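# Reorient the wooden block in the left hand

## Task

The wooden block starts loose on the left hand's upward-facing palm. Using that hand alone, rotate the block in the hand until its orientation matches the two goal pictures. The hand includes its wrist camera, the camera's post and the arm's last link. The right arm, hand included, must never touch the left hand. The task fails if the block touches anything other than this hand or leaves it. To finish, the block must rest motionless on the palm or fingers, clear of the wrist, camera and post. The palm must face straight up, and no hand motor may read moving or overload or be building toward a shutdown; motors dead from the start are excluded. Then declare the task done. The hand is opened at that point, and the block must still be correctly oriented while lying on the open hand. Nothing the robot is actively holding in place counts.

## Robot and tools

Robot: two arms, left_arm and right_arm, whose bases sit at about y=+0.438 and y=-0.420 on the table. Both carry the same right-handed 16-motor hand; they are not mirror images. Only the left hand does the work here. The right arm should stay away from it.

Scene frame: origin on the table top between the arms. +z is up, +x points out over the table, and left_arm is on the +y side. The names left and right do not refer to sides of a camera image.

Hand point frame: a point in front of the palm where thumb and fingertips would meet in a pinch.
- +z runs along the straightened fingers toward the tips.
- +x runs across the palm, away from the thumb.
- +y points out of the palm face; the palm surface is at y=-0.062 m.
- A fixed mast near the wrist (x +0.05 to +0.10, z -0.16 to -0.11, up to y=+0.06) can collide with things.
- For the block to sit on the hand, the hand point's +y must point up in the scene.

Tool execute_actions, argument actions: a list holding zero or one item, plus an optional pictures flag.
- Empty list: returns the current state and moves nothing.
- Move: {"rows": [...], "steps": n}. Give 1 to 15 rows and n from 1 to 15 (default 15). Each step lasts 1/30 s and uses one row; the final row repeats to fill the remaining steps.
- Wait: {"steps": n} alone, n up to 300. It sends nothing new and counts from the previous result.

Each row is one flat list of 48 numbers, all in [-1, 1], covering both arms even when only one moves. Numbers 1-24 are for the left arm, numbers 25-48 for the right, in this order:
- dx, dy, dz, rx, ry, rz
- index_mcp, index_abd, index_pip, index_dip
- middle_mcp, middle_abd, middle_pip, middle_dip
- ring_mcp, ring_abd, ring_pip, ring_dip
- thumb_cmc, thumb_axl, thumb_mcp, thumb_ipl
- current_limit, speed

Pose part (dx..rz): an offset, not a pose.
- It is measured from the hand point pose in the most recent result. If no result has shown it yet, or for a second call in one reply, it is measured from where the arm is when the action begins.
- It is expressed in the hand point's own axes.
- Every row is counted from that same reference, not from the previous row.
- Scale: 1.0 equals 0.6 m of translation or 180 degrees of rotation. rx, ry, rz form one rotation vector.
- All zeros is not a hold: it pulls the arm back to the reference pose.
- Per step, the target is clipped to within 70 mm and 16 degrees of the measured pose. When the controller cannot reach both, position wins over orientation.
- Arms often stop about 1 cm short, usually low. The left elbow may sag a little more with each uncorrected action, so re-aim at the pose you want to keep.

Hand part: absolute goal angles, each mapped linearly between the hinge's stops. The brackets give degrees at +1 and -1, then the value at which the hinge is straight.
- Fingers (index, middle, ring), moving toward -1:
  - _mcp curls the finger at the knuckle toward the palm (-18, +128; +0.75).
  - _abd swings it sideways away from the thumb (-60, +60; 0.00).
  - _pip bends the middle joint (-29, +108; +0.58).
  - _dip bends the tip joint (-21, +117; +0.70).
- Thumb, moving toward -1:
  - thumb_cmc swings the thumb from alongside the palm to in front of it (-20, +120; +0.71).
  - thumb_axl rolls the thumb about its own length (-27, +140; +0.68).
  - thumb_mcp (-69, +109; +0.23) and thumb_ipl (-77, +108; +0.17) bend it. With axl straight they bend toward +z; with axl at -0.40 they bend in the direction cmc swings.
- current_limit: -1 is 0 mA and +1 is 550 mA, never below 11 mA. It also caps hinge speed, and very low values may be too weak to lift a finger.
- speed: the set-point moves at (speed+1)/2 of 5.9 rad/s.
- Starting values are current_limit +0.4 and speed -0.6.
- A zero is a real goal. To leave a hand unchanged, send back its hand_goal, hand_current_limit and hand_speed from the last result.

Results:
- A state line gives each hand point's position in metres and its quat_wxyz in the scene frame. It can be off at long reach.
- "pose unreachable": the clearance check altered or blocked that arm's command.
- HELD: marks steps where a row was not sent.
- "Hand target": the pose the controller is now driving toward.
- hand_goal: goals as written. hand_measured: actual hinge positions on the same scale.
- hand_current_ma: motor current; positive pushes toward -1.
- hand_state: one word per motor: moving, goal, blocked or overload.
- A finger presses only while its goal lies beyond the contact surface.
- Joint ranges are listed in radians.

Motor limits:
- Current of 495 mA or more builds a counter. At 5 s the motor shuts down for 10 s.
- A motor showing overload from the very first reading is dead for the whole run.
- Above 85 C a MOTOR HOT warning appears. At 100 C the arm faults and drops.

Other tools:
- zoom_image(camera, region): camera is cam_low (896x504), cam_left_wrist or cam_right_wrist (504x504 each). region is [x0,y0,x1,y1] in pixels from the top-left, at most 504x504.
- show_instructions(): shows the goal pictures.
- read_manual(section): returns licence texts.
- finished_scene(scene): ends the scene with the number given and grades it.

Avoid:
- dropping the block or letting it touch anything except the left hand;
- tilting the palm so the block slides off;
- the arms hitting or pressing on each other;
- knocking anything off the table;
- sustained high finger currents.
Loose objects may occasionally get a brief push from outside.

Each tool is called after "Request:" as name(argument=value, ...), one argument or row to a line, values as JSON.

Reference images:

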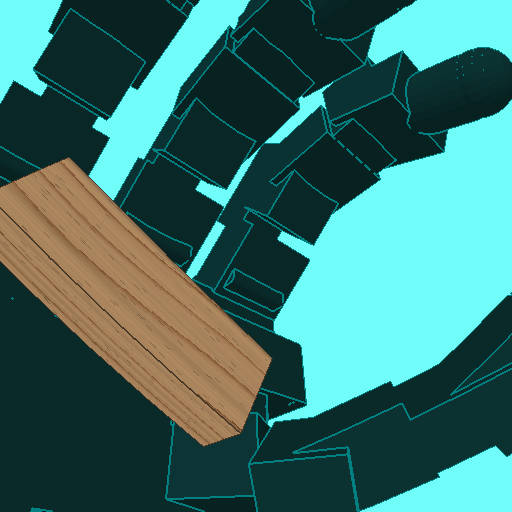

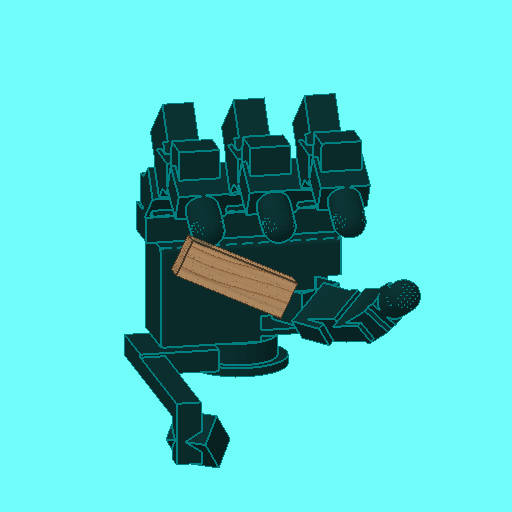

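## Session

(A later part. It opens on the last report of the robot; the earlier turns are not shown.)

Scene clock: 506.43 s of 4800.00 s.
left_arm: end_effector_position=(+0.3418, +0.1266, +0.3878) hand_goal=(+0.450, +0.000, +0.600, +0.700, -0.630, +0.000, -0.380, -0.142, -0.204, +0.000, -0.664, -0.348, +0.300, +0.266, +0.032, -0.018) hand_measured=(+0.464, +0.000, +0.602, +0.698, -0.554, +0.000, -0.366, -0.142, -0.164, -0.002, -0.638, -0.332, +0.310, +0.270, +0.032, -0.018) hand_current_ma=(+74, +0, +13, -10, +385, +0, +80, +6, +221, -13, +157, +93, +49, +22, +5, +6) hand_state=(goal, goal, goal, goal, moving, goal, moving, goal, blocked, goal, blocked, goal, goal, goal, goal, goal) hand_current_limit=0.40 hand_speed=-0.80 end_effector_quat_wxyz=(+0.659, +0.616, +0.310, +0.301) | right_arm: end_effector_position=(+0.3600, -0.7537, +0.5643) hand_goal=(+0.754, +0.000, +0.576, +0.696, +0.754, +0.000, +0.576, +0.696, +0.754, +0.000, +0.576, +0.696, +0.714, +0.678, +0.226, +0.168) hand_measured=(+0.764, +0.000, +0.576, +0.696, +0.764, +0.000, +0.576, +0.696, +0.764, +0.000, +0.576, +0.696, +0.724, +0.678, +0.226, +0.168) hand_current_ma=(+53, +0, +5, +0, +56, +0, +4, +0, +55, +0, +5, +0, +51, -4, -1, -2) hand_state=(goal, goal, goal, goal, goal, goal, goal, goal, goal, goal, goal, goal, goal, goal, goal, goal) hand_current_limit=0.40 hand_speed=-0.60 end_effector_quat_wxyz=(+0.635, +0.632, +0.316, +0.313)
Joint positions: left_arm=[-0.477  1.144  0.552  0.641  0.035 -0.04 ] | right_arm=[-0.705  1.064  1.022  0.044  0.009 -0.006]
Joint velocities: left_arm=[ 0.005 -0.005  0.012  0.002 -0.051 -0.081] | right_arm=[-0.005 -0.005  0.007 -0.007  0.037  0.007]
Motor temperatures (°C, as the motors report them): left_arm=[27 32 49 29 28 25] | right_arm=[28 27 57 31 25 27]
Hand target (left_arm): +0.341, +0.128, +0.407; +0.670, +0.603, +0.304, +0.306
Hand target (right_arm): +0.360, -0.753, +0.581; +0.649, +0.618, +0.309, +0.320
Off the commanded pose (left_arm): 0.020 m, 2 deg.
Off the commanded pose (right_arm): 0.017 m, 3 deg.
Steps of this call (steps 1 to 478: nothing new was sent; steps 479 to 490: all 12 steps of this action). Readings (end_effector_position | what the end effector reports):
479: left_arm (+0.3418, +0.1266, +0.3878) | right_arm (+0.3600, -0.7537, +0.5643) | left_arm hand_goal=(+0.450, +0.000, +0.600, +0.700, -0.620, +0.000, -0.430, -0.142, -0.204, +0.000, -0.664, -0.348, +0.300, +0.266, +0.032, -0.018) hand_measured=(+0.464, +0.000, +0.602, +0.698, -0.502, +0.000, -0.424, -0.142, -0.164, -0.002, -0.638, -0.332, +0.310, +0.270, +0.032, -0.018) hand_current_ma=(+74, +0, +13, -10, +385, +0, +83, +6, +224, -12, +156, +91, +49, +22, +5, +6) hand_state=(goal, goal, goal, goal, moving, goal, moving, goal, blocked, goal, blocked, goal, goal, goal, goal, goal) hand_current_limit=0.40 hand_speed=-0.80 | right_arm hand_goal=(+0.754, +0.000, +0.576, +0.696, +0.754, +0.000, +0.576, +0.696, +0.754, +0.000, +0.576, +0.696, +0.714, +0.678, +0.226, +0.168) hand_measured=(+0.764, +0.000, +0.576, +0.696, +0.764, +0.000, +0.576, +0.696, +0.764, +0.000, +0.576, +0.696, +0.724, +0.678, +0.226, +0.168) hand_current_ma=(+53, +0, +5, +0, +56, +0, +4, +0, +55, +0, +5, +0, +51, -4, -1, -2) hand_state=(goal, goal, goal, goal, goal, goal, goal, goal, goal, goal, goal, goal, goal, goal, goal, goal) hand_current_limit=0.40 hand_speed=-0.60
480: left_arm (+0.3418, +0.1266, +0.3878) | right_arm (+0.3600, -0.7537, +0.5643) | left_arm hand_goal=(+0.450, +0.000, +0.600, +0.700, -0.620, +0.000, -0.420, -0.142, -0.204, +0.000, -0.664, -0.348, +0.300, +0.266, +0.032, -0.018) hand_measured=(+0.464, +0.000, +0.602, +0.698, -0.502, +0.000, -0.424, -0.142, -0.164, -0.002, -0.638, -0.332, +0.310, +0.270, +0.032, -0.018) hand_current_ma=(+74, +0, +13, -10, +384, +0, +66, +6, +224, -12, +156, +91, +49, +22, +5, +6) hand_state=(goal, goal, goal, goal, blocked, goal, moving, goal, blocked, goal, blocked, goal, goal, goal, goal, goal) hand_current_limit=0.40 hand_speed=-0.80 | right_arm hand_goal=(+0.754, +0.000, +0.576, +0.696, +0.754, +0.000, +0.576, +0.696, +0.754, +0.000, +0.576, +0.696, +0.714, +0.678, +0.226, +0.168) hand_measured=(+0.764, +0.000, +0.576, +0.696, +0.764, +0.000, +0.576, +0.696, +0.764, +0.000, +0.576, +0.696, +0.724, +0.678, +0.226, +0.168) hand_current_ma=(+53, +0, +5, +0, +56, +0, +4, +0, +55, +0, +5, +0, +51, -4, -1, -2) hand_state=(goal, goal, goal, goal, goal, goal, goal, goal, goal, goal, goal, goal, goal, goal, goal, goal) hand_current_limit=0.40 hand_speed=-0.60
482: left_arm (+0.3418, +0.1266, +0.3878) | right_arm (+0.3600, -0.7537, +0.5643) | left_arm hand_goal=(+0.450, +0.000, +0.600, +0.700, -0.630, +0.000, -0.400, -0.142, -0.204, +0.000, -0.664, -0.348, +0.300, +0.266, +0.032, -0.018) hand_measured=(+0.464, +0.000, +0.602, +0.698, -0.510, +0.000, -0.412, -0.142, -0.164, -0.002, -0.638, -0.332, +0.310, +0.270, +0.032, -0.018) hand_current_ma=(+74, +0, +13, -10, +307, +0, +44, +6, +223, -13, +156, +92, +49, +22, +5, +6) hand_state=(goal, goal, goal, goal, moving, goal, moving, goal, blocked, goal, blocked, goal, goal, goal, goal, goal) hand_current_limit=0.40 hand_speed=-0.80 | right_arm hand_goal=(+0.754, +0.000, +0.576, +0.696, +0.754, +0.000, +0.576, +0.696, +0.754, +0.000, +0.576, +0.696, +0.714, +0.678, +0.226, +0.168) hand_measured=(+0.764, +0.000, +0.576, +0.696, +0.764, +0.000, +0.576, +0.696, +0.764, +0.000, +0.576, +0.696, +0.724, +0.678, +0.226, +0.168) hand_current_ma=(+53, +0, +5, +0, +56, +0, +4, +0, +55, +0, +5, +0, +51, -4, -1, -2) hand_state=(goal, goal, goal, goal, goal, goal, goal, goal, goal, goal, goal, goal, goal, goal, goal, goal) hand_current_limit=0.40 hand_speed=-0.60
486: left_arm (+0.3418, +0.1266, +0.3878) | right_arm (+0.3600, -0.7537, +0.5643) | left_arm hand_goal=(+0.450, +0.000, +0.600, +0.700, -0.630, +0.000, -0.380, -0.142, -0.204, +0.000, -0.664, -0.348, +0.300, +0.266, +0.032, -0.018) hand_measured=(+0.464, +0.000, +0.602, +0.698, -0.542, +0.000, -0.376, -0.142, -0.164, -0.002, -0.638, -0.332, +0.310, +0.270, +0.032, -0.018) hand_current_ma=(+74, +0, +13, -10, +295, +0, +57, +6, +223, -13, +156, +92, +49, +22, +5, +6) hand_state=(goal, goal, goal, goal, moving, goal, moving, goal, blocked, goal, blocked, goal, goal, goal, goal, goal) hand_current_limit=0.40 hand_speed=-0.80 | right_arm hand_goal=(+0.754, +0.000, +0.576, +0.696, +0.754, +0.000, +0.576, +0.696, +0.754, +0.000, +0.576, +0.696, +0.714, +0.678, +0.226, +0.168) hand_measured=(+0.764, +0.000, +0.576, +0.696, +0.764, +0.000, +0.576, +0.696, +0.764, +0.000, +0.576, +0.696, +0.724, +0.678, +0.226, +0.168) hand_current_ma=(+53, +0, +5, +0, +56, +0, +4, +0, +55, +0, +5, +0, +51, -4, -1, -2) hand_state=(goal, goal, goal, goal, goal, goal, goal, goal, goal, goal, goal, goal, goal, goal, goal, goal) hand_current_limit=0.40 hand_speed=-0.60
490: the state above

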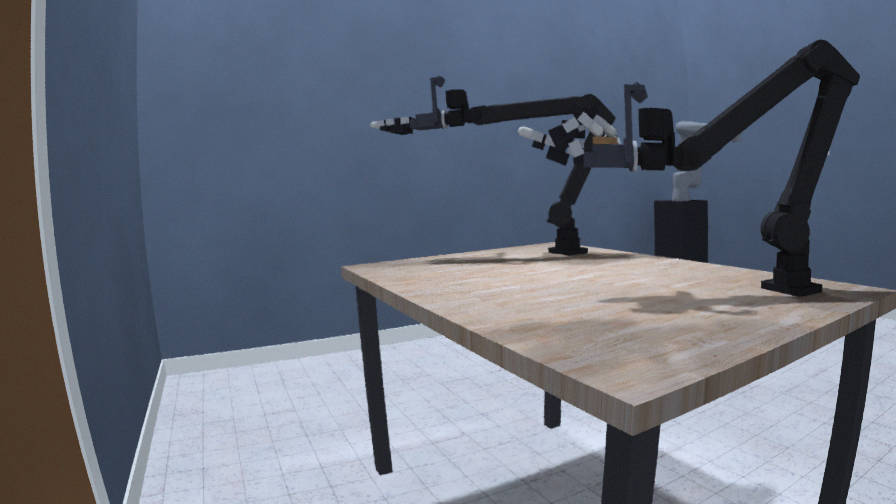

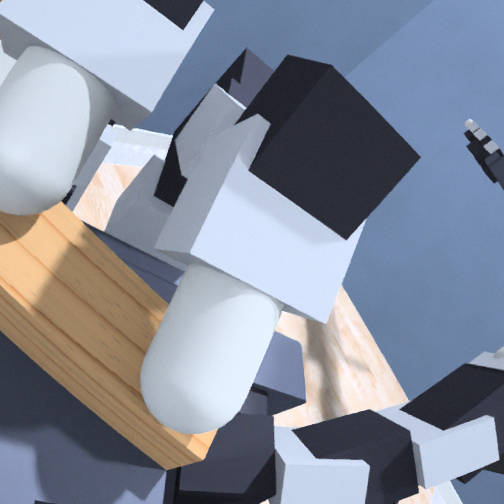

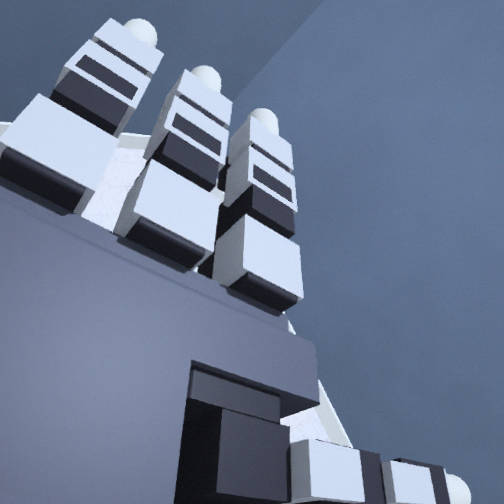

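Request:
execute_actions(
  actions=[
    {"rows": [[0,0.033,0,0.0035,0,0.012, 0.45,0,0.6,0.7, -0.58,0,-0.37,-0.142, -0.185,0,-0.65,-0.34, 0.3,0.266,0.032,-0.018, 0.4,-0.8, 0,0.029,0,-0.014,0,0, 0.754,0,0.576,0.696, 0.754,0,0.576,0.696, 0.754,0,0.576,0.696, 0.714,0.678,0.226,0.168, 0.4,-0.6]], "steps": 15},
  ],
  pictures=false,
)

Request:
execute_actions(
  actions=[
    {"rows": [[0,0.033,0,-0.012,0,0, 0.45,0,0.6,0.7, -0.554,0,-0.15,-0.142, -0.164,0,-0.42,-0.334, 0.3,0.266,0.032,-0.018, 0.4,-0.7, 0,0.029,0,-0.014,0,0, 0.754,0,0.576,0.696, 0.754,0,0.576,0.696, 0.754,0,0.576,0.696, 0.714,0.678,0.226,0.168, 0.4,-0.6]], "steps": 15},
  ],
  pictures=false,
)

Request:
execute_actions(
  actions=[
    {"rows": [[0,0.033,0,-0.012,0,0, 0.3,0,0.2,0.4, 0.3,0,0.2,0.4, 0.3,0,0.2,0.4, 0.3,0.266,0.032,-0.018, 0.4,-0.5, 0,0.029,0,-0.014,0,0, 0.754,0,0.576,0.696, 0.754,0,0.576,0.696, 0.754,0,0.576,0.696, 0.714,0.678,0.226,0.168, 0.4,-0.6]], "steps": 15},
  ],
  pictures=false,
)

Request:
execute_actions(
  actions=[
    {"steps": 30},
  ],
)

Scene clock: 520.53 s of 4800.00 s.
left_arm: end_effector_position=(+0.3372, +0.1264, +0.3864) hand_goal=(+0.450, +0.000, +0.600, +0.700, -0.580, +0.000, -0.370, -0.142, -0.184, +0.000, -0.650, -0.340, +0.300, +0.266, +0.032, -0.018) hand_measured=(+0.464, +0.000, +0.602, +0.698, -0.554, +0.000, -0.360, -0.142, -0.166, -0.002, -0.634, -0.332, +0.310, +0.270, +0.032, -0.018) hand_current_ma=(+70, +0, +13, -10, +138, +0, +46, +6, +105, -13, +95, +53, +49, +22, +5, +6) hand_state=(goal, goal, goal, goal, blocked, goal, goal, goal, goal, goal, goal, goal, goal, goal, goal, goal) hand_current_limit=0.40 hand_speed=-0.80 end_effector_quat_wxyz=(+0.642, +0.636, +0.307, +0.300) | right_arm: end_effector_position=(+0.3600, -0.7537, +0.5643) hand_goal=(+0.754, +0.000, +0.576, +0.696, +0.754, +0.000, +0.576, +0.696, +0.754, +0.000, +0.576, +0.696, +0.714, +0.678, +0.226, +0.168) hand_measured=(+0.764, +0.000, +0.576, +0.696, +0.764, +0.000, +0.576, +0.696, +0.764, +0.000, +0.576, +0.696, +0.724, +0.678, +0.226, +0.168) hand_current_ma=(+53, +0, +5, +0, +56, +0, +4, +0, +55, +0, +5, +0, +51, -4, -1, -2) hand_state=(goal, goal, goal, goal, goal, goal, goal, goal, goal, goal, goal, goal, goal, goal, goal, goal) hand_current_limit=0.40 hand_speed=-0.60 end_effector_quat_wxyz=(+0.635, +0.632, +0.316, +0.313)
Joint positions: left_arm=[-0.474  1.098  0.552  0.55   0.045 -0.013] | right_arm=[-0.705  1.064  1.022  0.044  0.009 -0.006]
Joint velocities: left_arm=[-0.015 -0.005  0.002  0.012  0.007 -0.081] | right_arm=[-0.005 -0.024 -0.027  0.012 -0.037  0.007]
Motor temperatures (°C, as the motors report them): left_arm=[27 32 49 29 28 25] | right_arm=[28 27 58 31 25 27]
Hand target (left_arm): +0.341, +0.128, +0.408; +0.650, +0.625, +0.300, +0.312
Hand target (right_arm): +0.360, -0.753, +0.581; +0.649, +0.618, +0.309, +0.320
Off the commanded pose (left_arm): 0.022 m, 2 deg.
Off the commanded pose (right_arm): 0.017 m, 3 deg.
Steps of this call (steps 1 to 408: nothing new was sent; steps 409 to 423: all 15 steps of this action). Readings (end_effector_position | what the end effector reports):
409: left_arm (+0.3418, +0.1258, +0.3857) | right_arm (+0.3600, -0.7537, +0.5643) | left_arm hand_goal=(+0.450, +0.000, +0.600, +0.700, -0.580, +0.000, -0.370, -0.142, -0.184, +0.000, -0.650, -0.340, +0.300, +0.266, +0.032, -0.018) hand_measured=(+0.464, +0.000, +0.602, +0.698, -0.554, +0.000, -0.364, -0.142, -0.164, -0.002, -0.638, -0.332, +0.310, +0.270, +0.032, -0.018) hand_current_ma=(+74, +0, +13, -10, +385, +0, +79, +6, +221, -13, +157, +93, +49, +22, +5, +6) hand_state=(goal, goal, goal, goal, moving, goal, moving, goal, moving, goal, moving, moving, goal, goal, goal, goal) hand_current_limit=0.40 hand_speed=-0.80 | right_arm hand_goal=(+0.754, +0.000, +0.576, +0.696, +0.754, +0.000, +0.576, +0.696, +0.754, +0.000, +0.576, +0.696, +0.714, +0.678, +0.226, +0.168) hand_measured=(+0.764, +0.000, +0.576, +0.696, +0.764, +0.000, +0.576, +0.696, +0.764, +0.000, +0.576, +0.696, +0.724, +0.678, +0.226, +0.168) hand_current_ma=(+53, +0, +5, +0, +56, +0, +4, +0, +55, +0, +5, +0, +51, -4, -1, -2) hand_state=(goal, goal, goal, goal, goal, goal, goal, goal, goal, goal, goal, goal, goal, goal, goal, goal) hand_current_limit=0.40 hand_speed=-0.60
410: left_arm (+0.3414, +0.1251, +0.3836) | right_arm (+0.3600, -0.7537, +0.5643) | left_arm hand_goal=(+0.450, +0.000, +0.600, +0.700, -0.580, +0.000, -0.370, -0.142, -0.184, +0.000, -0.650, -0.340, +0.300, +0.266, +0.032, -0.018) hand_measured=(+0.462, +0.000, +0.602, +0.698, -0.554, +0.000, -0.364, -0.142, -0.166, -0.002, -0.638, -0.332, +0.310, +0.270, +0.032, -0.018) hand_current_ma=(+69, +0, +13, -10, +342, +0, +62, +6, +174, -13, +131, +74, +49, +22, +5, +6) hand_state=(moving, goal, goal, goal, moving, goal, moving, goal, moving, goal, moving, moving, goal, goal, goal, goal) hand_current_limit=0.40 hand_speed=-0.80 | right_arm hand_goal=(+0.754, +0.000, +0.576, +0.696, +0.754, +0.000, +0.576, +0.696, +0.754, +0.000, +0.576, +0.696, +0.714, +0.678, +0.226, +0.168) hand_measured=(+0.764, +0.000, +0.576, +0.696, +0.764, +0.000, +0.576, +0.696, +0.764, +0.000, +0.576, +0.696, +0.724, +0.678, +0.226, +0.168) hand_current_ma=(+53, +0, +5, +0, +56, +0, +4, +0, +55, +0, +5, +0, +51, -4, -1, -2) hand_state=(goal, goal, goal, goal, goal, goal, goal, goal, goal, goal, goal, goal, goal, goal, goal, goal) hand_current_limit=0.40 hand_speed=-0.60
412: left_arm (+0.3404, +0.1249, +0.3817) | right_arm (+0.3600, -0.7537, +0.5643) | left_arm hand_goal=(+0.450, +0.000, +0.600, +0.700, -0.580, +0.000, -0.370, -0.142, -0.184, +0.000, -0.650, -0.340, +0.300, +0.266, +0.032, -0.018) hand_measured=(+0.464, +0.000, +0.602, +0.698, -0.554, +0.000, -0.360, -0.142, -0.166, -0.002, -0.634, -0.332, +0.310, +0.270, +0.032, -0.018) hand_current_ma=(+72, +0, +13, -10, +149, +0, +42, +6, +92, -13, +88, +49, +49, +22, +5, +6) hand_state=(goal, goal, goal, goal, moving, goal, goal, goal, goal, goal, moving, moving, goal, goal, goal, goal) hand_current_limit=0.40 hand_speed=-0.80 | right_arm hand_goal=(+0.754, +0.000, +0.576, +0.696, +0.754, +0.000, +0.576, +0.696, +0.754, +0.000, +0.576, +0.696, +0.714, +0.678, +0.226, +0.168) hand_measured=(+0.764, +0.000, +0.576, +0.696, +0.764, +0.000, +0.576, +0.696, +0.764, +0.000, +0.576, +0.696, +0.724, +0.678, +0.226, +0.168) hand_current_ma=(+53, +0, +5, +0, +56, +0, +4, +0, +55, +0, +5, +0, +51, -4, -1, -2) hand_state=(goal, goal, goal, goal, goal, goal, goal, goal, goal, goal, goal, goal, goal, goal, goal, goal) hand_current_limit=0.40 hand_speed=-0.60
416: left_arm (+0.3374, +0.1264, +0.3864) | right_arm (+0.3600, -0.7537, +0.5643) | left_arm hand_goal=(+0.450, +0.000, +0.600, +0.700, -0.580, +0.000, -0.370, -0.142, -0.184, +0.000, -0.650, -0.340, +0.300, +0.266, +0.032, -0.018) hand_measured=(+0.464, +0.000, +0.602, +0.698, -0.554, +0.000, -0.360, -0.142, -0.166, -0.002, -0.634, -0.332, +0.310, +0.270, +0.032, -0.018) hand_current_ma=(+70, +0, +13, -10, +137, +0, +46, +6, +105, -13, +95, +53, +49, +22, +5, +6) hand_state=(goal, goal, goal, goal, blocked, goal, goal, goal, goal, goal, goal, goal, goal, goal, goal, goal) hand_current_limit=0.40 hand_speed=-0.80 | right_arm hand_goal=(+0.754, +0.000, +0.576, +0.696, +0.754, +0.000, +0.576, +0.696, +0.754, +0.000, +0.576, +0.696, +0.714, +0.678, +0.226, +0.168) hand_measured=(+0.764, +0.000, +0.576, +0.696, +0.764, +0.000, +0.576, +0.696, +0.764, +0.000, +0.576, +0.696, +0.724, +0.678, +0.226, +0.168) hand_current_ma=(+53, +0, +5, +0, +56, +0, +4, +0, +55, +0, +5, +0, +51, -4, -1, -2) hand_state=(goal, goal, goal, goal, goal, goal, goal, goal, goal, goal, goal, goal, goal, goal, goal, goal) hand_current_limit=0.40 hand_speed=-0.60
423: the state above

Scene clock: 521.03 s of 4800.00 s.
left_arm: end_effector_position=(+0.3372, +0.1264, +0.3864) hand_goal=(+0.450, +0.000, +0.600, +0.700, -0.554, +0.000, -0.150, -0.142, -0.164, +0.000, -0.420, -0.334, +0.300, +0.266, +0.032, -0.018) hand_measured=(+0.464, +0.000, +0.602, +0.698, -0.554, +0.000, -0.158, -0.142, -0.162, -0.002, -0.426, -0.332, +0.310, +0.270, +0.032, -0.018) hand_current_ma=(+70, +0, +13, -10, +2, +0, -41, +6, +13, -13, -37, +11, +49, +22, +5, +6) hand_state=(goal, goal, goal, goal, goal, goal, goal, goal, goal, goal, goal, goal, goal, goal, goal, goal) hand_current_limit=0.40 hand_speed=-0.70 end_effector_quat_wxyz=(+0.642, +0.636, +0.307, +0.300) | right_arm: end_effector_position=(+0.3600, -0.7537, +0.5643) hand_goal=(+0.754, +0.000, +0.576, +0.696, +0.754, +0.000, +0.576, +0.696, +0.754, +0.000, +0.576, +0.696, +0.714, +0.678, +0.226, +0.168) hand_measured=(+0.764, +0.000, +0.576, +0.696, +0.764, +0.000, +0.576, +0.696, +0.764, +0.000, +0.576, +0.696, +0.724, +0.678, +0.226, +0.168) hand_current_ma=(+53, +0, +5, +0, +56, +0, +4, +0, +55, +0, +5, +0, +51, -4, -1, -2) hand_state=(goal, goal, goal, goal, goal, goal, goal, goal, goal, goal, goal, goal, goal, goal, goal, goal) hand_current_limit=0.40 hand_speed=-0.60 end_effector_quat_wxyz=(+0.635, +0.632, +0.316, +0.313)
Joint positions: left_arm=[-0.474  1.098  0.552  0.55   0.045 -0.013] | right_arm=[-0.705  1.064  1.022  0.044  0.009 -0.006]
Joint velocities: left_arm=[ 0.005 -0.005 -0.007 -0.002  0.037 -0.051] | right_arm=[-0.005 -0.015 -0.007  0.007 -0.037 -0.051]
Motor temperatures (°C, as the motors report them): left_arm=[27 32 49 29 28 25] | right_arm=[28 27 58 31 25 27]
Hand target (left_arm): +0.337, +0.127, +0.406; +0.654, +0.623, +0.301, +0.306
Hand target (right_arm): +0.360, -0.753, +0.581; +0.649, +0.618, +0.309, +0.320
Off the commanded pose (left_arm): 0.020 m, 2 deg.
Off the commanded pose (right_arm): 0.017 m, 3 deg.
Steps of this call (steps 1 to 15: all 15 steps of this action). Readings (end_effector_position | what the end effector reports):
1: left_arm (+0.3372, +0.1264, +0.3864) | right_arm (+0.3600, -0.7537, +0.5643) | left_arm hand_goal=(+0.450, +0.000, +0.600, +0.700, -0.554, +0.000, -0.150, -0.142, -0.164, +0.000, -0.420, -0.334, +0.300, +0.266, +0.032, -0.018) hand_measured=(+0.464, +0.000, +0.602, +0.698, -0.554, +0.000, -0.360, -0.142, -0.166, -0.002, -0.634, -0.332, +0.310, +0.270, +0.032, -0.018) hand_current_ma=(+70, +0, +13, -10, +138, +0, +46, +6, +105, -13, +95, +53, +49, +22, +5, +6) hand_state=(goal, goal, goal, goal, moving, goal, moving, goal, moving, goal, moving, moving, goal, goal, goal, goal) hand_current_limit=0.40 hand_speed=-0.70 | right_arm hand_goal=(+0.754, +0.000, +0.576, +0.696, +0.754, +0.000, +0.576, +0.696, +0.754, +0.000, +0.576, +0.696, +0.714, +0.678, +0.226, +0.168) hand_measured=(+0.764, +0.000, +0.576, +0.696, +0.764, +0.000, +0.576, +0.696, +0.764, +0.000, +0.576, +0.696, +0.724, +0.678, +0.226, +0.168) hand_current_ma=(+53, +0, +5, +0, +56, +0, +4, +0, +55, +0, +5, +0, +51, -4, -1, -2) hand_state=(goal, goal, goal, goal, goal, goal, goal, goal, goal, goal, goal, goal, goal, goal, goal, goal) hand_current_limit=0.40 hand_speed=-0.60
2: left_arm (+0.3372, +0.1264, +0.3864) | right_arm (+0.3600, -0.7537, +0.5643) | left_arm hand_goal=(+0.450, +0.000, +0.600, +0.700, -0.554, +0.000, -0.150, -0.142, -0.164, +0.000, -0.420, -0.334, +0.300, +0.266, +0.032, -0.018) hand_measured=(+0.464, +0.000, +0.602, +0.698, -0.554, +0.000, -0.360, -0.142, -0.166, -0.002, -0.634, -0.332, +0.310, +0.270, +0.032, -0.018) hand_current_ma=(+70, +0, +13, -10, +78, +0, -1, +6, +49, -13, +35, +35, +49, +22, +5, +6) hand_state=(goal, goal, goal, goal, moving, goal, moving, goal, moving, goal, moving, moving, goal, goal, goal, goal) hand_current_limit=0.40 hand_speed=-0.70 | right_arm hand_goal=(+0.754, +0.000, +0.576, +0.696, +0.754, +0.000, +0.576, +0.696, +0.754, +0.000, +0.576, +0.696, +0.714, +0.678, +0.226, +0.168) hand_measured=(+0.764, +0.000, +0.576, +0.696, +0.764, +0.000, +0.576, +0.696, +0.764, +0.000, +0.576, +0.696, +0.724, +0.678, +0.226, +0.168) hand_current_ma=(+53, +0, +5, +0, +56, +0, +4, +0, +55, +0, +5, +0, +51, -4, -1, -2) hand_state=(goal, goal, goal, goal, goal, goal, goal, goal, goal, goal, goal, goal, goal, goal, goal, goal) hand_current_limit=0.40 hand_speed=-0.60
4: left_arm (+0.3372, +0.1264, +0.3864) | right_arm (+0.3600, -0.7537, +0.5643) | left_arm hand_goal=(+0.450, +0.000, +0.600, +0.700, -0.554, +0.000, -0.150, -0.142, -0.164, +0.000, -0.420, -0.334, +0.300, +0.266, +0.032, -0.018) hand_measured=(+0.464, +0.000, +0.602, +0.698, -0.554, +0.000, -0.338, -0.142, -0.162, -0.002, -0.614, -0.332, +0.310, +0.270, +0.032, -0.018) hand_current_ma=(+70, +0, +13, -10, -10, +0, -78, +6, +5, -13, -74, +12, +49, +22, +5, +6) hand_state=(goal, goal, goal, goal, moving, goal, moving, goal, goal, goal, moving, goal, goal, goal, goal, goal) hand_current_limit=0.40 hand_speed=-0.70 | right_arm hand_goal=(+0.754, +0.000, +0.576, +0.696, +0.754, +0.000, +0.576, +0.696, +0.754, +0.000, +0.576, +0.696, +0.714, +0.678, +0.226, +0.168) hand_measured=(+0.764, +0.000, +0.576, +0.696, +0.764, +0.000, +0.576, +0.696, +0.764, +0.000, +0.576, +0.696, +0.724, +0.678, +0.226, +0.168) hand_current_ma=(+53, +0, +5, +0, +56, +0, +4, +0, +55, +0, +5, +0, +51, -4, -1, -2) hand_state=(goal, goal, goal, goal, goal, goal, goal, goal, goal, goal, goal, goal, goal, goal, goal, goal) hand_current_limit=0.40 hand_speed=-0.60
8: left_arm (+0.3372, +0.1264, +0.3864) | right_arm (+0.3600, -0.7537, +0.5643) | left_arm hand_goal=(+0.450, +0.000, +0.600, +0.700, -0.554, +0.000, -0.150, -0.142, -0.164, +0.000, -0.420, -0.334, +0.300, +0.266, +0.032, -0.018) hand_measured=(+0.464, +0.000, +0.602, +0.698, -0.554, +0.000, -0.246, -0.142, -0.162, -0.002, -0.524, -0.332, +0.310, +0.270, +0.032, -0.018) hand_current_ma=(+70, +0, +13, -10, +1, +0, -73, +6, +13, -13, -68, +11, +49, +22, +5, +6) hand_state=(goal, goal, goal, goal, goal, goal, moving, goal, goal, goal, moving, goal, goal, goal, goal, goal) hand_current_limit=0.40 hand_speed=-0.70 | right_arm hand_goal=(+0.754, +0.000, +0.576, +0.696, +0.754, +0.000, +0.576, +0.696, +0.754, +0.000, +0.576, +0.696, +0.714, +0.678, +0.226, +0.168) hand_measured=(+0.764, +0.000, +0.576, +0.696, +0.764, +0.000, +0.576, +0.696, +0.764, +0.000, +0.576, +0.696, +0.724, +0.678, +0.226, +0.168) hand_current_ma=(+53, +0, +5, +0, +56, +0, +4, +0, +55, +0, +5, +0, +51, -4, -1, -2) hand_state=(goal, goal, goal, goal, goal, goal, goal, goal, goal, goal, goal, goal, goal, goal, goal, goal) hand_current_limit=0.40 hand_speed=-0.60
15: the state above

Scene clock: 521.53 s of 4800.00 s.
left_arm: end_effector_position=(+0.3372, +0.1264, +0.3864) hand_goal=(+0.300, +0.000, +0.200, +0.400, +0.300, +0.000, +0.200, +0.400, +0.300, +0.000, +0.200, +0.400, +0.300, +0.266, +0.032, -0.018) hand_measured=(+0.324, +0.000, +0.256, +0.404, -0.164, +0.000, +0.194, +0.222, +0.246, -0.002, -0.072, +0.032, +0.310, +0.270, +0.032, -0.018) hand_current_ma=(+128, +0, +69, +17, -38, +0, -13, -53, -15, -13, -47, -53, +49, +22, +5, +6) hand_state=(blocked, goal, moving, goal, moving, goal, moving, moving, moving, goal, moving, moving, goal, goal, goal, goal) hand_current_limit=0.40 hand_speed=-0.50 end_effector_quat_wxyz=(+0.642, +0.636, +0.307, +0.300) | right_arm: end_effector_position=(+0.3600, -0.7537, +0.5643) hand_goal=(+0.754, +0.000, +0.576, +0.696, +0.754, +0.000, +0.576, +0.696, +0.754, +0.000, +0.576, +0.696, +0.714, +0.678, +0.226, +0.168) hand_measured=(+0.764, +0.000, +0.576, +0.696, +0.764, +0.000, +0.576, +0.696, +0.764, +0.000, +0.576, +0.696, +0.724, +0.678, +0.226, +0.168) hand_current_ma=(+53, +0, +5, +0, +56, +0, +4, +0, +55, +0, +5, +0, +51, -4, -1, -2) hand_state=(goal, goal, goal, goal, goal, goal, goal, goal, goal, goal, goal, goal, goal, goal, goal, goal) hand_current_limit=0.40 hand_speed=-0.60 end_effector_quat_wxyz=(+0.635, +0.632, +0.316, +0.313)
Joint positions: left_arm=[-0.474  1.098  0.552  0.55   0.045 -0.013] | right_arm=[-0.705  1.064  1.022  0.044  0.009 -0.006]
Joint velocities: left_arm=[-0.005 -0.015 -0.017  0.002 -0.007  0.051] | right_arm=[ 0.005  0.005 -0.007  0.017  0.022 -0.022]
Motor temperatures (°C, as the motors report them): left_arm=[27 32 49 29 28 25] | right_arm=[28 27 58 31 25 27]
Hand target (left_arm): +0.337, +0.127, +0.406; +0.654, +0.623, +0.301, +0.306
Hand target (right_arm): +0.360, -0.753, +0.581; +0.649, +0.618, +0.309, +0.320
Off the commanded pose (left_arm): 0.020 m, 2 deg.
Off the commanded pose (right_arm): 0.017 m, 3 deg.
Steps of this call (steps 1 to 15: all 15 steps of this action). Readings (end_effector_position | what the end effector reports):
1: left_arm (+0.3372, +0.1264, +0.3864) | right_arm (+0.3600, -0.7537, +0.5643) | left_arm hand_goal=(+0.300, +0.000, +0.200, +0.400, +0.300, +0.000, +0.200, +0.400, +0.300, +0.000, +0.200, +0.400, +0.300, +0.266, +0.032, -0.018) hand_measured=(+0.464, +0.000, +0.602, +0.698, -0.554, +0.000, -0.158, -0.142, -0.162, -0.002, -0.426, -0.332, +0.310, +0.270, +0.032, -0.018) hand_current_ma=(+70, +0, +13, -10, +2, +0, -41, +6, +13, -13, -37, +11, +49, +22, +5, +6) hand_state=(moving, goal, moving, moving, moving, goal, moving, moving, moving, goal, moving, moving, goal, goal, goal, goal) hand_current_limit=0.40 hand_speed=-0.50 | right_arm hand_goal=(+0.754, +0.000, +0.576, +0.696, +0.754, +0.000, +0.576, +0.696, +0.754, +0.000, +0.576, +0.696, +0.714, +0.678, +0.226, +0.168) hand_measured=(+0.764, +0.000, +0.576, +0.696, +0.764, +0.000, +0.576, +0.696, +0.764, +0.000, +0.576, +0.696, +0.724, +0.678, +0.226, +0.168) hand_current_ma=(+53, +0, +5, +0, +56, +0, +4, +0, +55, +0, +5, +0, +51, -4, -1, -2) hand_state=(goal, goal, goal, goal, goal, goal, goal, goal, goal, goal, goal, goal, goal, goal, goal, goal) hand_current_limit=0.40 hand_speed=-0.60
2: left_arm (+0.3372, +0.1264, +0.3864) | right_arm (+0.3600, -0.7537, +0.5643) | left_arm hand_goal=(+0.300, +0.000, +0.200, +0.400, +0.300, +0.000, +0.200, +0.400, +0.300, +0.000, +0.200, +0.400, +0.300, +0.266, +0.032, -0.018) hand_measured=(+0.464, +0.000, +0.602, +0.698, -0.554, +0.000, -0.158, -0.140, -0.162, -0.002, -0.426, -0.332, +0.310, +0.270, +0.032, -0.018) hand_current_ma=(+170, +0, +105, +73, -89, +0, -115, -82, -69, -13, -120, -78, +49, +22, +5, +6) hand_state=(moving, goal, moving, moving, moving, goal, moving, moving, moving, goal, moving, moving, goal, goal, goal, goal) hand_current_limit=0.40 hand_speed=-0.50 | right_arm hand_goal=(+0.754, +0.000, +0.576, +0.696, +0.754, +0.000, +0.576, +0.696, +0.754, +0.000, +0.576, +0.696, +0.714, +0.678, +0.226, +0.168) hand_measured=(+0.764, +0.000, +0.576, +0.696, +0.764, +0.000, +0.576, +0.696, +0.764, +0.000, +0.576, +0.696, +0.724, +0.678, +0.226, +0.168) hand_current_ma=(+53, +0, +5, +0, +56, +0, +4, +0, +55, +0, +5, +0, +51, -4, -1, -2) hand_state=(goal, goal, goal, goal, goal, goal, goal, goal, goal, goal, goal, goal, goal, goal, goal, goal) hand_current_limit=0.40 hand_speed=-0.60
4: left_arm (+0.3372, +0.1264, +0.3864) | right_arm (+0.3600, -0.7537, +0.5643) | left_arm hand_goal=(+0.300, +0.000, +0.200, +0.400, +0.300, +0.000, +0.200, +0.400, +0.300, +0.000, +0.200, +0.400, +0.300, +0.266, +0.032, -0.018) hand_measured=(+0.432, +0.000, +0.560, +0.650, -0.512, +0.000, -0.110, -0.094, -0.114, -0.002, -0.382, -0.286, +0.310, +0.270, +0.032, -0.018) hand_current_ma=(+170, +0, +84, +58, -67, +0, -81, -59, -32, -13, -82, -58, +49, +22, +5, +6) hand_state=(moving, goal, moving, moving, moving, goal, moving, moving, moving, goal, moving, moving, goal, goal, goal, goal) hand_current_limit=0.40 hand_speed=-0.50 | right_arm hand_goal=(+0.754, +0.000, +0.576, +0.696, +0.754, +0.000, +0.576, +0.696, +0.754, +0.000, +0.576, +0.696, +0.714, +0.678, +0.226, +0.168) hand_measured=(+0.764, +0.000, +0.576, +0.696, +0.764, +0.000, +0.576, +0.696, +0.764, +0.000, +0.576, +0.696, +0.724, +0.678, +0.226, +0.168) hand_current_ma=(+53, +0, +5, +0, +56, +0, +4, +0, +55, +0, +5, +0, +51, -4, -1, -2) hand_state=(goal, goal, goal, goal, goal, goal, goal, goal, goal, goal, goal, goal, goal, goal, goal, goal) hand_current_limit=0.40 hand_speed=-0.60
8: left_arm (+0.3372, +0.1264, +0.3864) | right_arm (+0.3600, -0.7537, +0.5643) | left_arm hand_goal=(+0.300, +0.000, +0.200, +0.400, +0.300, +0.000, +0.200, +0.400, +0.300, +0.000, +0.200, +0.400, +0.300, +0.266, +0.032, -0.018) hand_measured=(+0.352, +0.000, +0.452, +0.522, -0.392, +0.000, +0.016, +0.018, +0.012, -0.002, -0.272, -0.172, +0.310, +0.270, +0.032, -0.018) hand_current_ma=(+148, +0, +76, +64, -59, +0, -73, -55, -29, -13, -65, -55, +49, +22, +5, +6) hand_state=(moving, goal, moving, moving, moving, goal, moving, moving, moving, goal, moving, moving, goal, goal, goal, goal) hand_current_limit=0.40 hand_speed=-0.50 | right_arm hand_goal=(+0.754, +0.000, +0.576, +0.696, +0.754, +0.000, +0.576, +0.696, +0.754, +0.000, +0.576, +0.696, +0.714, +0.678, +0.226, +0.168) hand_measured=(+0.764, +0.000, +0.576, +0.696, +0.764, +0.000, +0.576, +0.696, +0.764, +0.000, +0.576, +0.696, +0.724, +0.678, +0.226, +0.168) hand_current_ma=(+53, +0, +5, +0, +56, +0, +4, +0, +55, +0, +5, +0, +51, -4, -1, -2) hand_state=(goal, goal, goal, goal, goal, goal, goal, goal, goal, goal, goal, goal, goal, goal, goal, goal) hand_current_limit=0.40 hand_speed=-0.60
15: the state above

Scene clock: 522.53 s of 4800.00 s.
left_arm: end_effector_position=(+0.3372, +0.1264, +0.3864) hand_goal=(+0.300, +0.000, +0.200, +0.400, +0.300, +0.000, +0.200, +0.400, +0.300, +0.000, +0.200, +0.400, +0.300, +0.266, +0.032, -0.018) hand_measured=(+0.324, +0.000, +0.206, +0.404, +0.308, +0.000, +0.200, +0.398, +0.308, -0.002, +0.200, +0.398, +0.310, +0.270, +0.032, -0.018) hand_current_ma=(+124, +0, +33, +17, +43, +0, -3, -13, +40, -13, -5, -13, +49, +22, +5, +6) hand_state=(blocked, goal, goal, goal, goal, goal, goal, goal, goal, goal, goal, goal, goal, goal, goal, goal) hand_current_limit=0.40 hand_speed=-0.50 end_effector_quat_wxyz=(+0.642, +0.636, +0.307, +0.300) | right_arm: end_effector_position=(+0.3600, -0.7537, +0.5643) hand_goal=(+0.754, +0.000, +0.576, +0.696, +0.754, +0.000, +0.576, +0.696, +0.754, +0.000, +0.576, +0.696, +0.714, +0.678, +0.226, +0.168) hand_measured=(+0.764, +0.000, +0.576, +0.696, +0.764, +0.000, +0.576, +0.696, +0.764, +0.000, +0.576, +0.696, +0.724, +0.678, +0.226, +0.168) hand_current_ma=(+53, +0, +5, +0, +56, +0, +4, +0, +55, +0, +5, +0, +51, -4, -1, -2) hand_state=(goal, goal, goal, goal, goal, goal, goal, goal, goal, goal, goal, goal, goal, goal, goal, goal) hand_current_limit=0.40 hand_speed=-0.60 end_effector_quat_wxyz=(+0.635, +0.632, +0.316, +0.313)
Joint positions: left_arm=[-0.474  1.098  0.552  0.55   0.045 -0.013] | right_arm=[-0.705  1.064  1.022  0.044  0.009 -0.006]
Joint velocities: left_arm=[-0.015 -0.015  0.012  0.007 -0.037  0.022] | right_arm=[-0.005 -0.005 -0.012  0.002 -0.007 -0.066]
Motor temperatures (°C, as the motors report them): left_arm=[27 32 49 29 28 25] | right_arm=[28 27 58 31 25 27]
Hand target (left_arm): +0.337, +0.127, +0.406; +0.654, +0.623, +0.301, +0.306
Hand target (right_arm): +0.360, -0.753, +0.581; +0.649, +0.618, +0.309, +0.320
Off the commanded pose (left_arm): 0.020 m, 2 deg.
Off the commanded pose (right_arm): 0.017 m, 3 deg.
Steps of this call (steps 1 to 30: nothing new was sent). Readings (end_effector_position | what the end effector reports):
1: left_arm (+0.3372, +0.1264, +0.3864) | right_arm (+0.3600, -0.7537, +0.5643) | left_arm hand_goal=(+0.300, +0.000, +0.200, +0.400, +0.300, +0.000, +0.200, +0.400, +0.300, +0.000, +0.200, +0.400, +0.300, +0.266, +0.032, -0.018) hand_measured=(+0.324, +0.000, +0.228, +0.404, -0.130, +0.000, +0.196, +0.250, +0.280, -0.002, -0.044, +0.060, +0.310, +0.270, +0.032, -0.018) hand_current_ma=(+126, +0, +22, +17, -35, +0, -14, -52, +51, -13, -45, -52, +49, +22, +5, +6) hand_state=(blocked, goal, moving, goal, moving, goal, moving, moving, moving, goal, moving, moving, goal, goal, goal, goal) hand_current_limit=0.40 hand_speed=-0.50 | right_arm hand_goal=(+0.754, +0.000, +0.576, +0.696, +0.754, +0.000, +0.576, +0.696, +0.754, +0.000, +0.576, +0.696, +0.714, +0.678, +0.226, +0.168) hand_measured=(+0.764, +0.000, +0.576, +0.696, +0.764, +0.000, +0.576, +0.696, +0.764, +0.000, +0.576, +0.696, +0.724, +0.678, +0.226, +0.168) hand_current_ma=(+53, +0, +5, +0, +56, +0, +4, +0, +55, +0, +5, +0, +51, -4, -1, -2) hand_state=(goal, goal, goal, goal, goal, goal, goal, goal, goal, goal, goal, goal, goal, goal, goal, goal) hand_current_limit=0.40 hand_speed=-0.60
2: left_arm (+0.3372, +0.1264, +0.3864) | right_arm (+0.3600, -0.7537, +0.5643) | left_arm hand_goal=(+0.300, +0.000, +0.200, +0.400, +0.300, +0.000, +0.200, +0.400, +0.300, +0.000, +0.200, +0.400, +0.300, +0.266, +0.032, -0.018) hand_measured=(+0.324, +0.000, +0.212, +0.404, -0.096, +0.000, +0.196, +0.280, +0.298, -0.002, -0.014, +0.090, +0.310, +0.270, +0.032, -0.018) hand_current_ma=(+123, +0, +21, +16, -33, +0, -13, -52, +52, -13, -43, -51, +49, +22, +5, +6) hand_state=(blocked, goal, moving, goal, moving, goal, goal, moving, moving, goal, moving, moving, goal, goal, goal, goal) hand_current_limit=0.40 hand_speed=-0.50 | right_arm hand_goal=(+0.754, +0.000, +0.576, +0.696, +0.754, +0.000, +0.576, +0.696, +0.754, +0.000, +0.576, +0.696, +0.714, +0.678, +0.226, +0.168) hand_measured=(+0.764, +0.000, +0.576, +0.696, +0.764, +0.000, +0.576, +0.696, +0.764, +0.000, +0.576, +0.696, +0.724, +0.678, +0.226, +0.168) hand_current_ma=(+53, +0, +5, +0, +56, +0, +4, +0, +55, +0, +5, +0, +51, -4, -1, -2) hand_state=(goal, goal, goal, goal, goal, goal, goal, goal, goal, goal, goal, goal, goal, goal, goal, goal) hand_current_limit=0.40 hand_speed=-0.60
4: left_arm (+0.3372, +0.1264, +0.3864) | right_arm (+0.3600, -0.7537, +0.5643) | left_arm hand_goal=(+0.300, +0.000, +0.200, +0.400, +0.300, +0.000, +0.200, +0.400, +0.300, +0.000, +0.200, +0.400, +0.300, +0.266, +0.032, -0.018) hand_measured=(+0.324, +0.000, +0.206, +0.404, -0.028, +0.000, +0.198, +0.338, +0.306, -0.002, +0.044, +0.148, +0.310, +0.270, +0.032, -0.018) hand_current_ma=(+124, +0, +32, +17, -28, +0, -12, -51, +37, -13, -43, -51, +49, +22, +5, +6) hand_state=(blocked, goal, moving, goal, moving, goal, goal, moving, moving, goal, moving, moving, goal, goal, goal, goal) hand_current_limit=0.40 hand_speed=-0.50 | right_arm hand_goal=(+0.754, +0.000, +0.576, +0.696, +0.754, +0.000, +0.576, +0.696, +0.754, +0.000, +0.576, +0.696, +0.714, +0.678, +0.226, +0.168) hand_measured=(+0.764, +0.000, +0.576, +0.696, +0.764, +0.000, +0.576, +0.696, +0.764, +0.000, +0.576, +0.696, +0.724, +0.678, +0.226, +0.168) hand_current_ma=(+53, +0, +5, +0, +56, +0, +4, +0, +55, +0, +5, +0, +51, -4, -1, -2) hand_state=(goal, goal, goal, goal, goal, goal, goal, goal, goal, goal, goal, goal, goal, goal, goal, goal) hand_current_limit=0.40 hand_speed=-0.60
8: left_arm (+0.3372, +0.1264, +0.3864) | right_arm (+0.3600, -0.7537, +0.5643) | left_arm hand_goal=(+0.300, +0.000, +0.200, +0.400, +0.300, +0.000, +0.200, +0.400, +0.300, +0.000, +0.200, +0.400, +0.300, +0.266, +0.032, -0.018) hand_measured=(+0.324, +0.000, +0.206, +0.404, +0.112, +0.000, +0.198, +0.396, +0.306, -0.002, +0.162, +0.266, +0.310, +0.270, +0.032, -0.018) hand_current_ma=(+124, +0, +33, +17, -20, +0, -9, -13, +38, -13, -19, -49, +49, +22, +5, +6) hand_state=(blocked, goal, goal, goal, moving, goal, goal, moving, goal, goal, moving, moving, goal, goal, goal, goal) hand_current_limit=0.40 hand_speed=-0.50 | right_arm hand_goal=(+0.754, +0.000, +0.576, +0.696, +0.754, +0.000, +0.576, +0.696, +0.754, +0.000, +0.576, +0.696, +0.714, +0.678, +0.226, +0.168) hand_measured=(+0.764, +0.000, +0.576, +0.696, +0.764, +0.000, +0.576, +0.696, +0.764, +0.000, +0.576, +0.696, +0.724, +0.678, +0.226, +0.168) hand_current_ma=(+53, +0, +5, +0, +56, +0, +4, +0, +55, +0, +5, +0, +51, -4, -1, -2) hand_state=(goal, goal, goal, goal, goal, goal, goal, goal, goal, goal, goal, goal, goal, goal, goal, goal) hand_current_limit=0.40 hand_speed=-0.60
30: the state above

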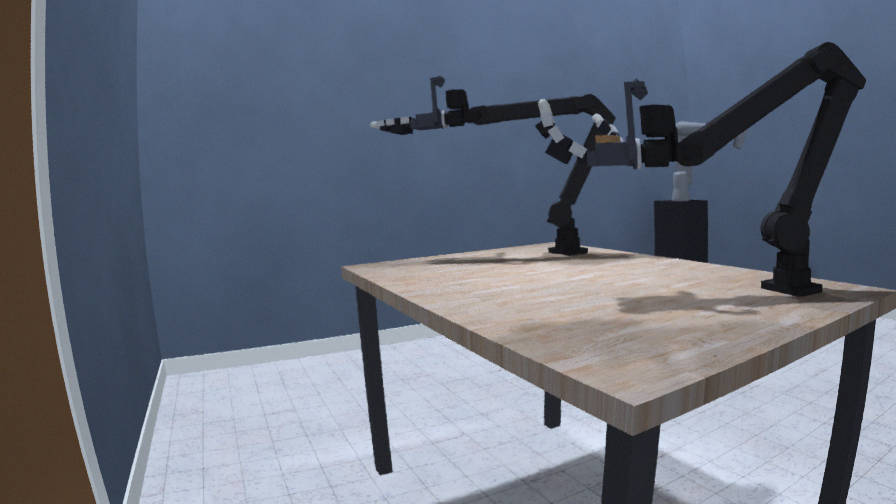

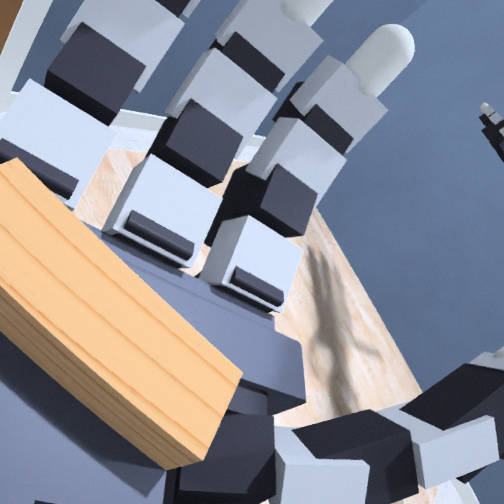

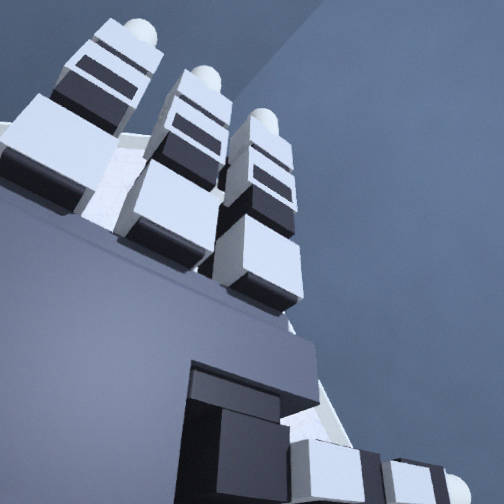

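Request:
execute_actions(
  actions=[],
)

Scene clock: 533.53 s of 4800.00 s.
left_arm: end_effector_position=(+0.3372, +0.1264, +0.3864) hand_goal=(+0.300, +0.000, +0.200, +0.400, +0.300, +0.000, +0.200, +0.400, +0.300, +0.000, +0.200, +0.400, +0.300, +0.266, +0.032, -0.018) hand_measured=(+0.324, +0.000, +0.206, +0.404, +0.308, +0.000, +0.200, +0.398, +0.308, -0.002, +0.200, +0.398, +0.310, +0.270, +0.032, -0.018) hand_current_ma=(+124, +0, +33, +17, +43, +0, -3, -13, +40, -13, -5, -13, +49, +22, +5, +6) hand_state=(blocked, goal, goal, goal, goal, goal, goal, goal, goal, goal, goal, goal, goal, goal, goal, goal) hand_current_limit=0.40 hand_speed=-0.50 end_effector_quat_wxyz=(+0.642, +0.636, +0.307, +0.300) | right_arm: end_effector_position=(+0.3600, -0.7537, +0.5643) hand_goal=(+0.754, +0.000, +0.576, +0.696, +0.754, +0.000, +0.576, +0.696, +0.754, +0.000, +0.576, +0.696, +0.714, +0.678, +0.226, +0.168) hand_measured=(+0.764, +0.000, +0.576, +0.696, +0.764, +0.000, +0.576, +0.696, +0.764, +0.000, +0.576, +0.696, +0.724, +0.678, +0.226, +0.168) hand_current_ma=(+53, +0, +5, +0, +56, +0, +4, +0, +55, +0, +5, +0, +51, -4, -1, -2) hand_state=(goal, goal, goal, goal, goal, goal, goal, goal, goal, goal, goal, goal, goal, goal, goal, goal) hand_current_limit=0.40 hand_speed=-0.60 end_effector_quat_wxyz=(+0.635, +0.632, +0.316, +0.313)
Joint positions: left_arm=[-0.474  1.098  0.552  0.55   0.045 -0.013] | right_arm=[-0.705  1.064  1.022  0.044  0.009 -0.006]
Joint velocities: left_arm=[-0.015 -0.005 -0.012  0.002 -0.022 -0.051] | right_arm=[-0.005  0.005 -0.007  0.017 -0.11  -0.022]
Motor temperatures (°C, as the motors report them): left_arm=[27 32 49 29 28 25] | right_arm=[28 27 58 31 25 27]
Hand target (left_arm): +0.337, +0.127, +0.406; +0.654, +0.623, +0.301, +0.306
Hand target (right_arm): +0.360, -0.753, +0.581; +0.649, +0.618, +0.309, +0.320
Off the commanded pose (left_arm): 0.020 m, 2 deg.
Off the commanded pose (right_arm): 0.017 m, 3 deg.
Steps of this call (steps 1 to 330: nothing new was sent). Readings (end_effector_position | what the end effector reports):
1: left_arm (+0.3372, +0.1264, +0.3864) | right_arm (+0.3600, -0.7537, +0.5643) | left_arm hand_goal=(+0.300, +0.000, +0.200, +0.400, +0.300, +0.000, +0.200, +0.400, +0.300, +0.000, +0.200, +0.400, +0.300, +0.266, +0.032, -0.018) hand_measured=(+0.324, +0.000, +0.206, +0.404, +0.308, +0.000, +0.200, +0.398, +0.308, -0.002, +0.200, +0.398, +0.310, +0.270, +0.032, -0.018) hand_current_ma=(+124, +0, +33, +17, +43, +0, -3, -13, +40, -13, -5, -13, +49, +22, +5, +6) hand_state=(blocked, goal, goal, goal, goal, goal, goal, goal, goal, goal, goal, goal, goal, goal, goal, goal) hand_current_limit=0.40 hand_speed=-0.50 | right_arm hand_goal=(+0.754, +0.000, +0.576, +0.696, +0.754, +0.000, +0.576, +0.696, +0.754, +0.000, +0.576, +0.696, +0.714, +0.678, +0.226, +0.168) hand_measured=(+0.764, +0.000, +0.576, +0.696, +0.764, +0.000, +0.576, +0.696, +0.764, +0.000, +0.576, +0.696, +0.724, +0.678, +0.226, +0.168) hand_current_ma=(+53, +0, +5, +0, +56, +0, +4, +0, +55, +0, +5, +0, +51, -4, -1, -2) hand_state=(goal, goal, goal, goal, goal, goal, goal, goal, goal, goal, goal, goal, goal, goal, goal, goal) hand_current_limit=0.40 hand_speed=-0.60
2: left_arm (+0.3372, +0.1264, +0.3864) | right_arm (+0.3600, -0.7537, +0.5643) | left_arm hand_goal=(+0.300, +0.000, +0.200, +0.400, +0.300, +0.000, +0.200, +0.400, +0.300, +0.000, +0.200, +0.400, +0.300, +0.266, +0.032, -0.018) hand_measured=(+0.324, +0.000, +0.206, +0.404, +0.308, +0.000, +0.200, +0.398, +0.308, -0.002, +0.200, +0.398, +0.310, +0.270, +0.032, -0.018) hand_current_ma=(+124, +0, +33, +17, +43, +0, -3, -13, +40, -13, -5, -13, +49, +22, +5, +6) hand_state=(blocked, goal, goal, goal, goal, goal, goal, goal, goal, goal, goal, goal, goal, goal, goal, goal) hand_current_limit=0.40 hand_speed=-0.50 | right_arm hand_goal=(+0.754, +0.000, +0.576, +0.696, +0.754, +0.000, +0.576, +0.696, +0.754, +0.000, +0.576, +0.696, +0.714, +0.678, +0.226, +0.168) hand_measured=(+0.764, +0.000, +0.576, +0.696, +0.764, +0.000, +0.576, +0.696, +0.764, +0.000, +0.576, +0.696, +0.724, +0.678, +0.226, +0.168) hand_current_ma=(+53, +0, +5, +0, +56, +0, +4, +0, +55, +0, +5, +0, +51, -4, -1, -2) hand_state=(goal, goal, goal, goal, goal, goal, goal, goal, goal, goal, goal, goal, goal, goal, goal, goal) hand_current_limit=0.40 hand_speed=-0.60
4: left_arm (+0.3372, +0.1264, +0.3864) | right_arm (+0.3600, -0.7537, +0.5643) | left_arm hand_goal=(+0.300, +0.000, +0.200, +0.400, +0.300, +0.000, +0.200, +0.400, +0.300, +0.000, +0.200, +0.400, +0.300, +0.266, +0.032, -0.018) hand_measured=(+0.324, +0.000, +0.206, +0.404, +0.308, +0.000, +0.200, +0.398, +0.308, -0.002, +0.200, +0.398, +0.310, +0.270, +0.032, -0.018) hand_current_ma=(+124, +0, +33, +17, +43, +0, -3, -13, +40, -13, -5, -13, +49, +22, +5, +6) hand_state=(blocked, goal, goal, goal, goal, goal, goal, goal, goal, goal, goal, goal, goal, goal, goal, goal) hand_current_limit=0.40 hand_speed=-0.50 | right_arm hand_goal=(+0.754, +0.000, +0.576, +0.696, +0.754, +0.000, +0.576, +0.696, +0.754, +0.000, +0.576, +0.696, +0.714, +0.678, +0.226, +0.168) hand_measured=(+0.764, +0.000, +0.576, +0.696, +0.764, +0.000, +0.576, +0.696, +0.764, +0.000, +0.576, +0.696, +0.724, +0.678, +0.226, +0.168) hand_current_ma=(+53, +0, +5, +0, +56, +0, +4, +0, +55, +0, +5, +0, +51, -4, -1, -2) hand_state=(goal, goal, goal, goal, goal, goal, goal, goal, goal, goal, goal, goal, goal, goal, goal, goal) hand_current_limit=0.40 hand_speed=-0.60
8: left_arm (+0.3372, +0.1264, +0.3864) | right_arm (+0.3600, -0.7537, +0.5643) | left_arm hand_goal=(+0.300, +0.000, +0.200, +0.400, +0.300, +0.000, +0.200, +0.400, +0.300, +0.000, +0.200, +0.400, +0.300, +0.266, +0.032, -0.018) hand_measured=(+0.324, +0.000, +0.206, +0.404, +0.308, +0.000, +0.200, +0.398, +0.308, -0.002, +0.200, +0.398, +0.310, +0.270, +0.032, -0.018) hand_current_ma=(+124, +0, +33, +17, +43, +0, -3, -13, +40, -13, -5, -13, +49, +22, +5, +6) hand_state=(blocked, goal, goal, goal, goal, goal, goal, goal, goal, goal, goal, goal, goal, goal, goal, goal) hand_current_limit=0.40 hand_speed=-0.50 | right_arm hand_goal=(+0.754, +0.000, +0.576, +0.696, +0.754, +0.000, +0.576, +0.696, +0.754, +0.000, +0.576, +0.696, +0.714, +0.678, +0.226, +0.168) hand_measured=(+0.764, +0.000, +0.576, +0.696, +0.764, +0.000, +0.576, +0.696, +0.764, +0.000, +0.576, +0.696, +0.724, +0.678, +0.226, +0.168) hand_current_ma=(+53, +0, +5, +0, +56, +0, +4, +0, +55, +0, +5, +0, +51, -4, -1, -2) hand_state=(goal, goal, goal, goal, goal, goal, goal, goal, goal, goal, goal, goal, goal, goal, goal, goal) hand_current_limit=0.40 hand_speed=-0.60
330: the state above

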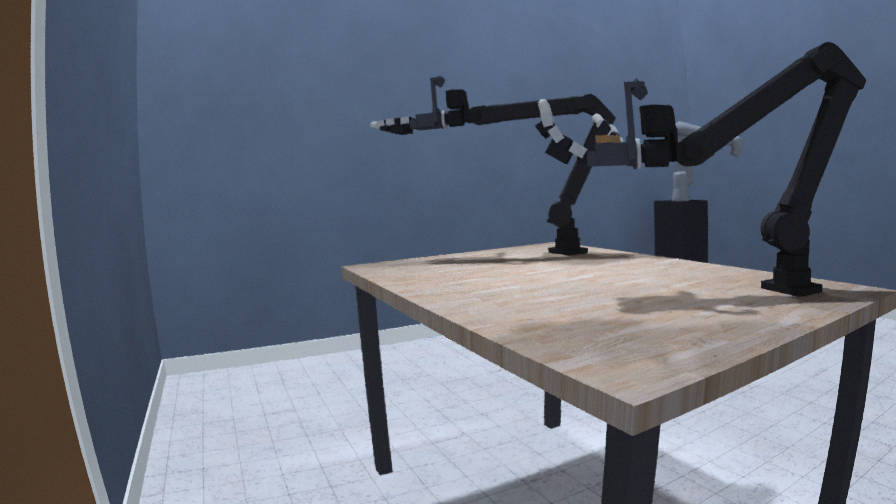

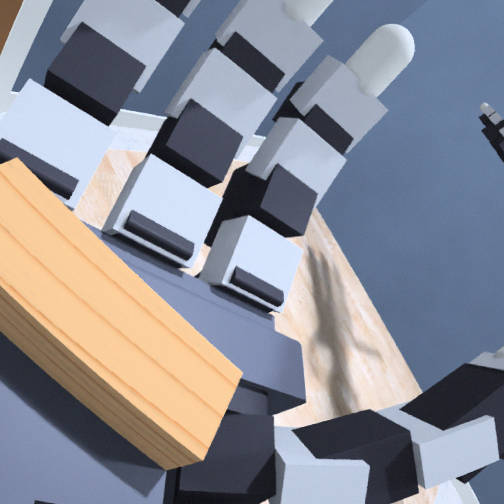

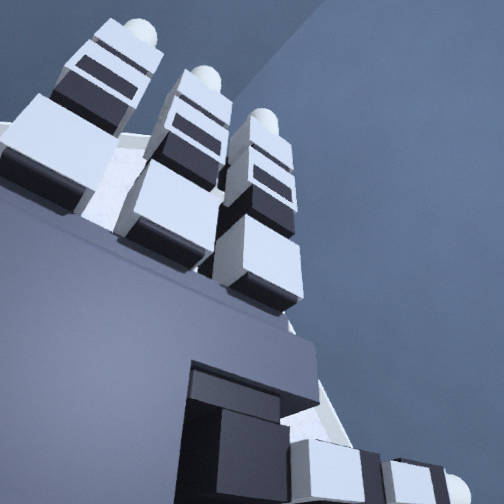

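The block still matches the goal pictures, so I'm ending scene 1.

Request:
finished_scene(
  scene=1,
)

The scene is finished: the task was done.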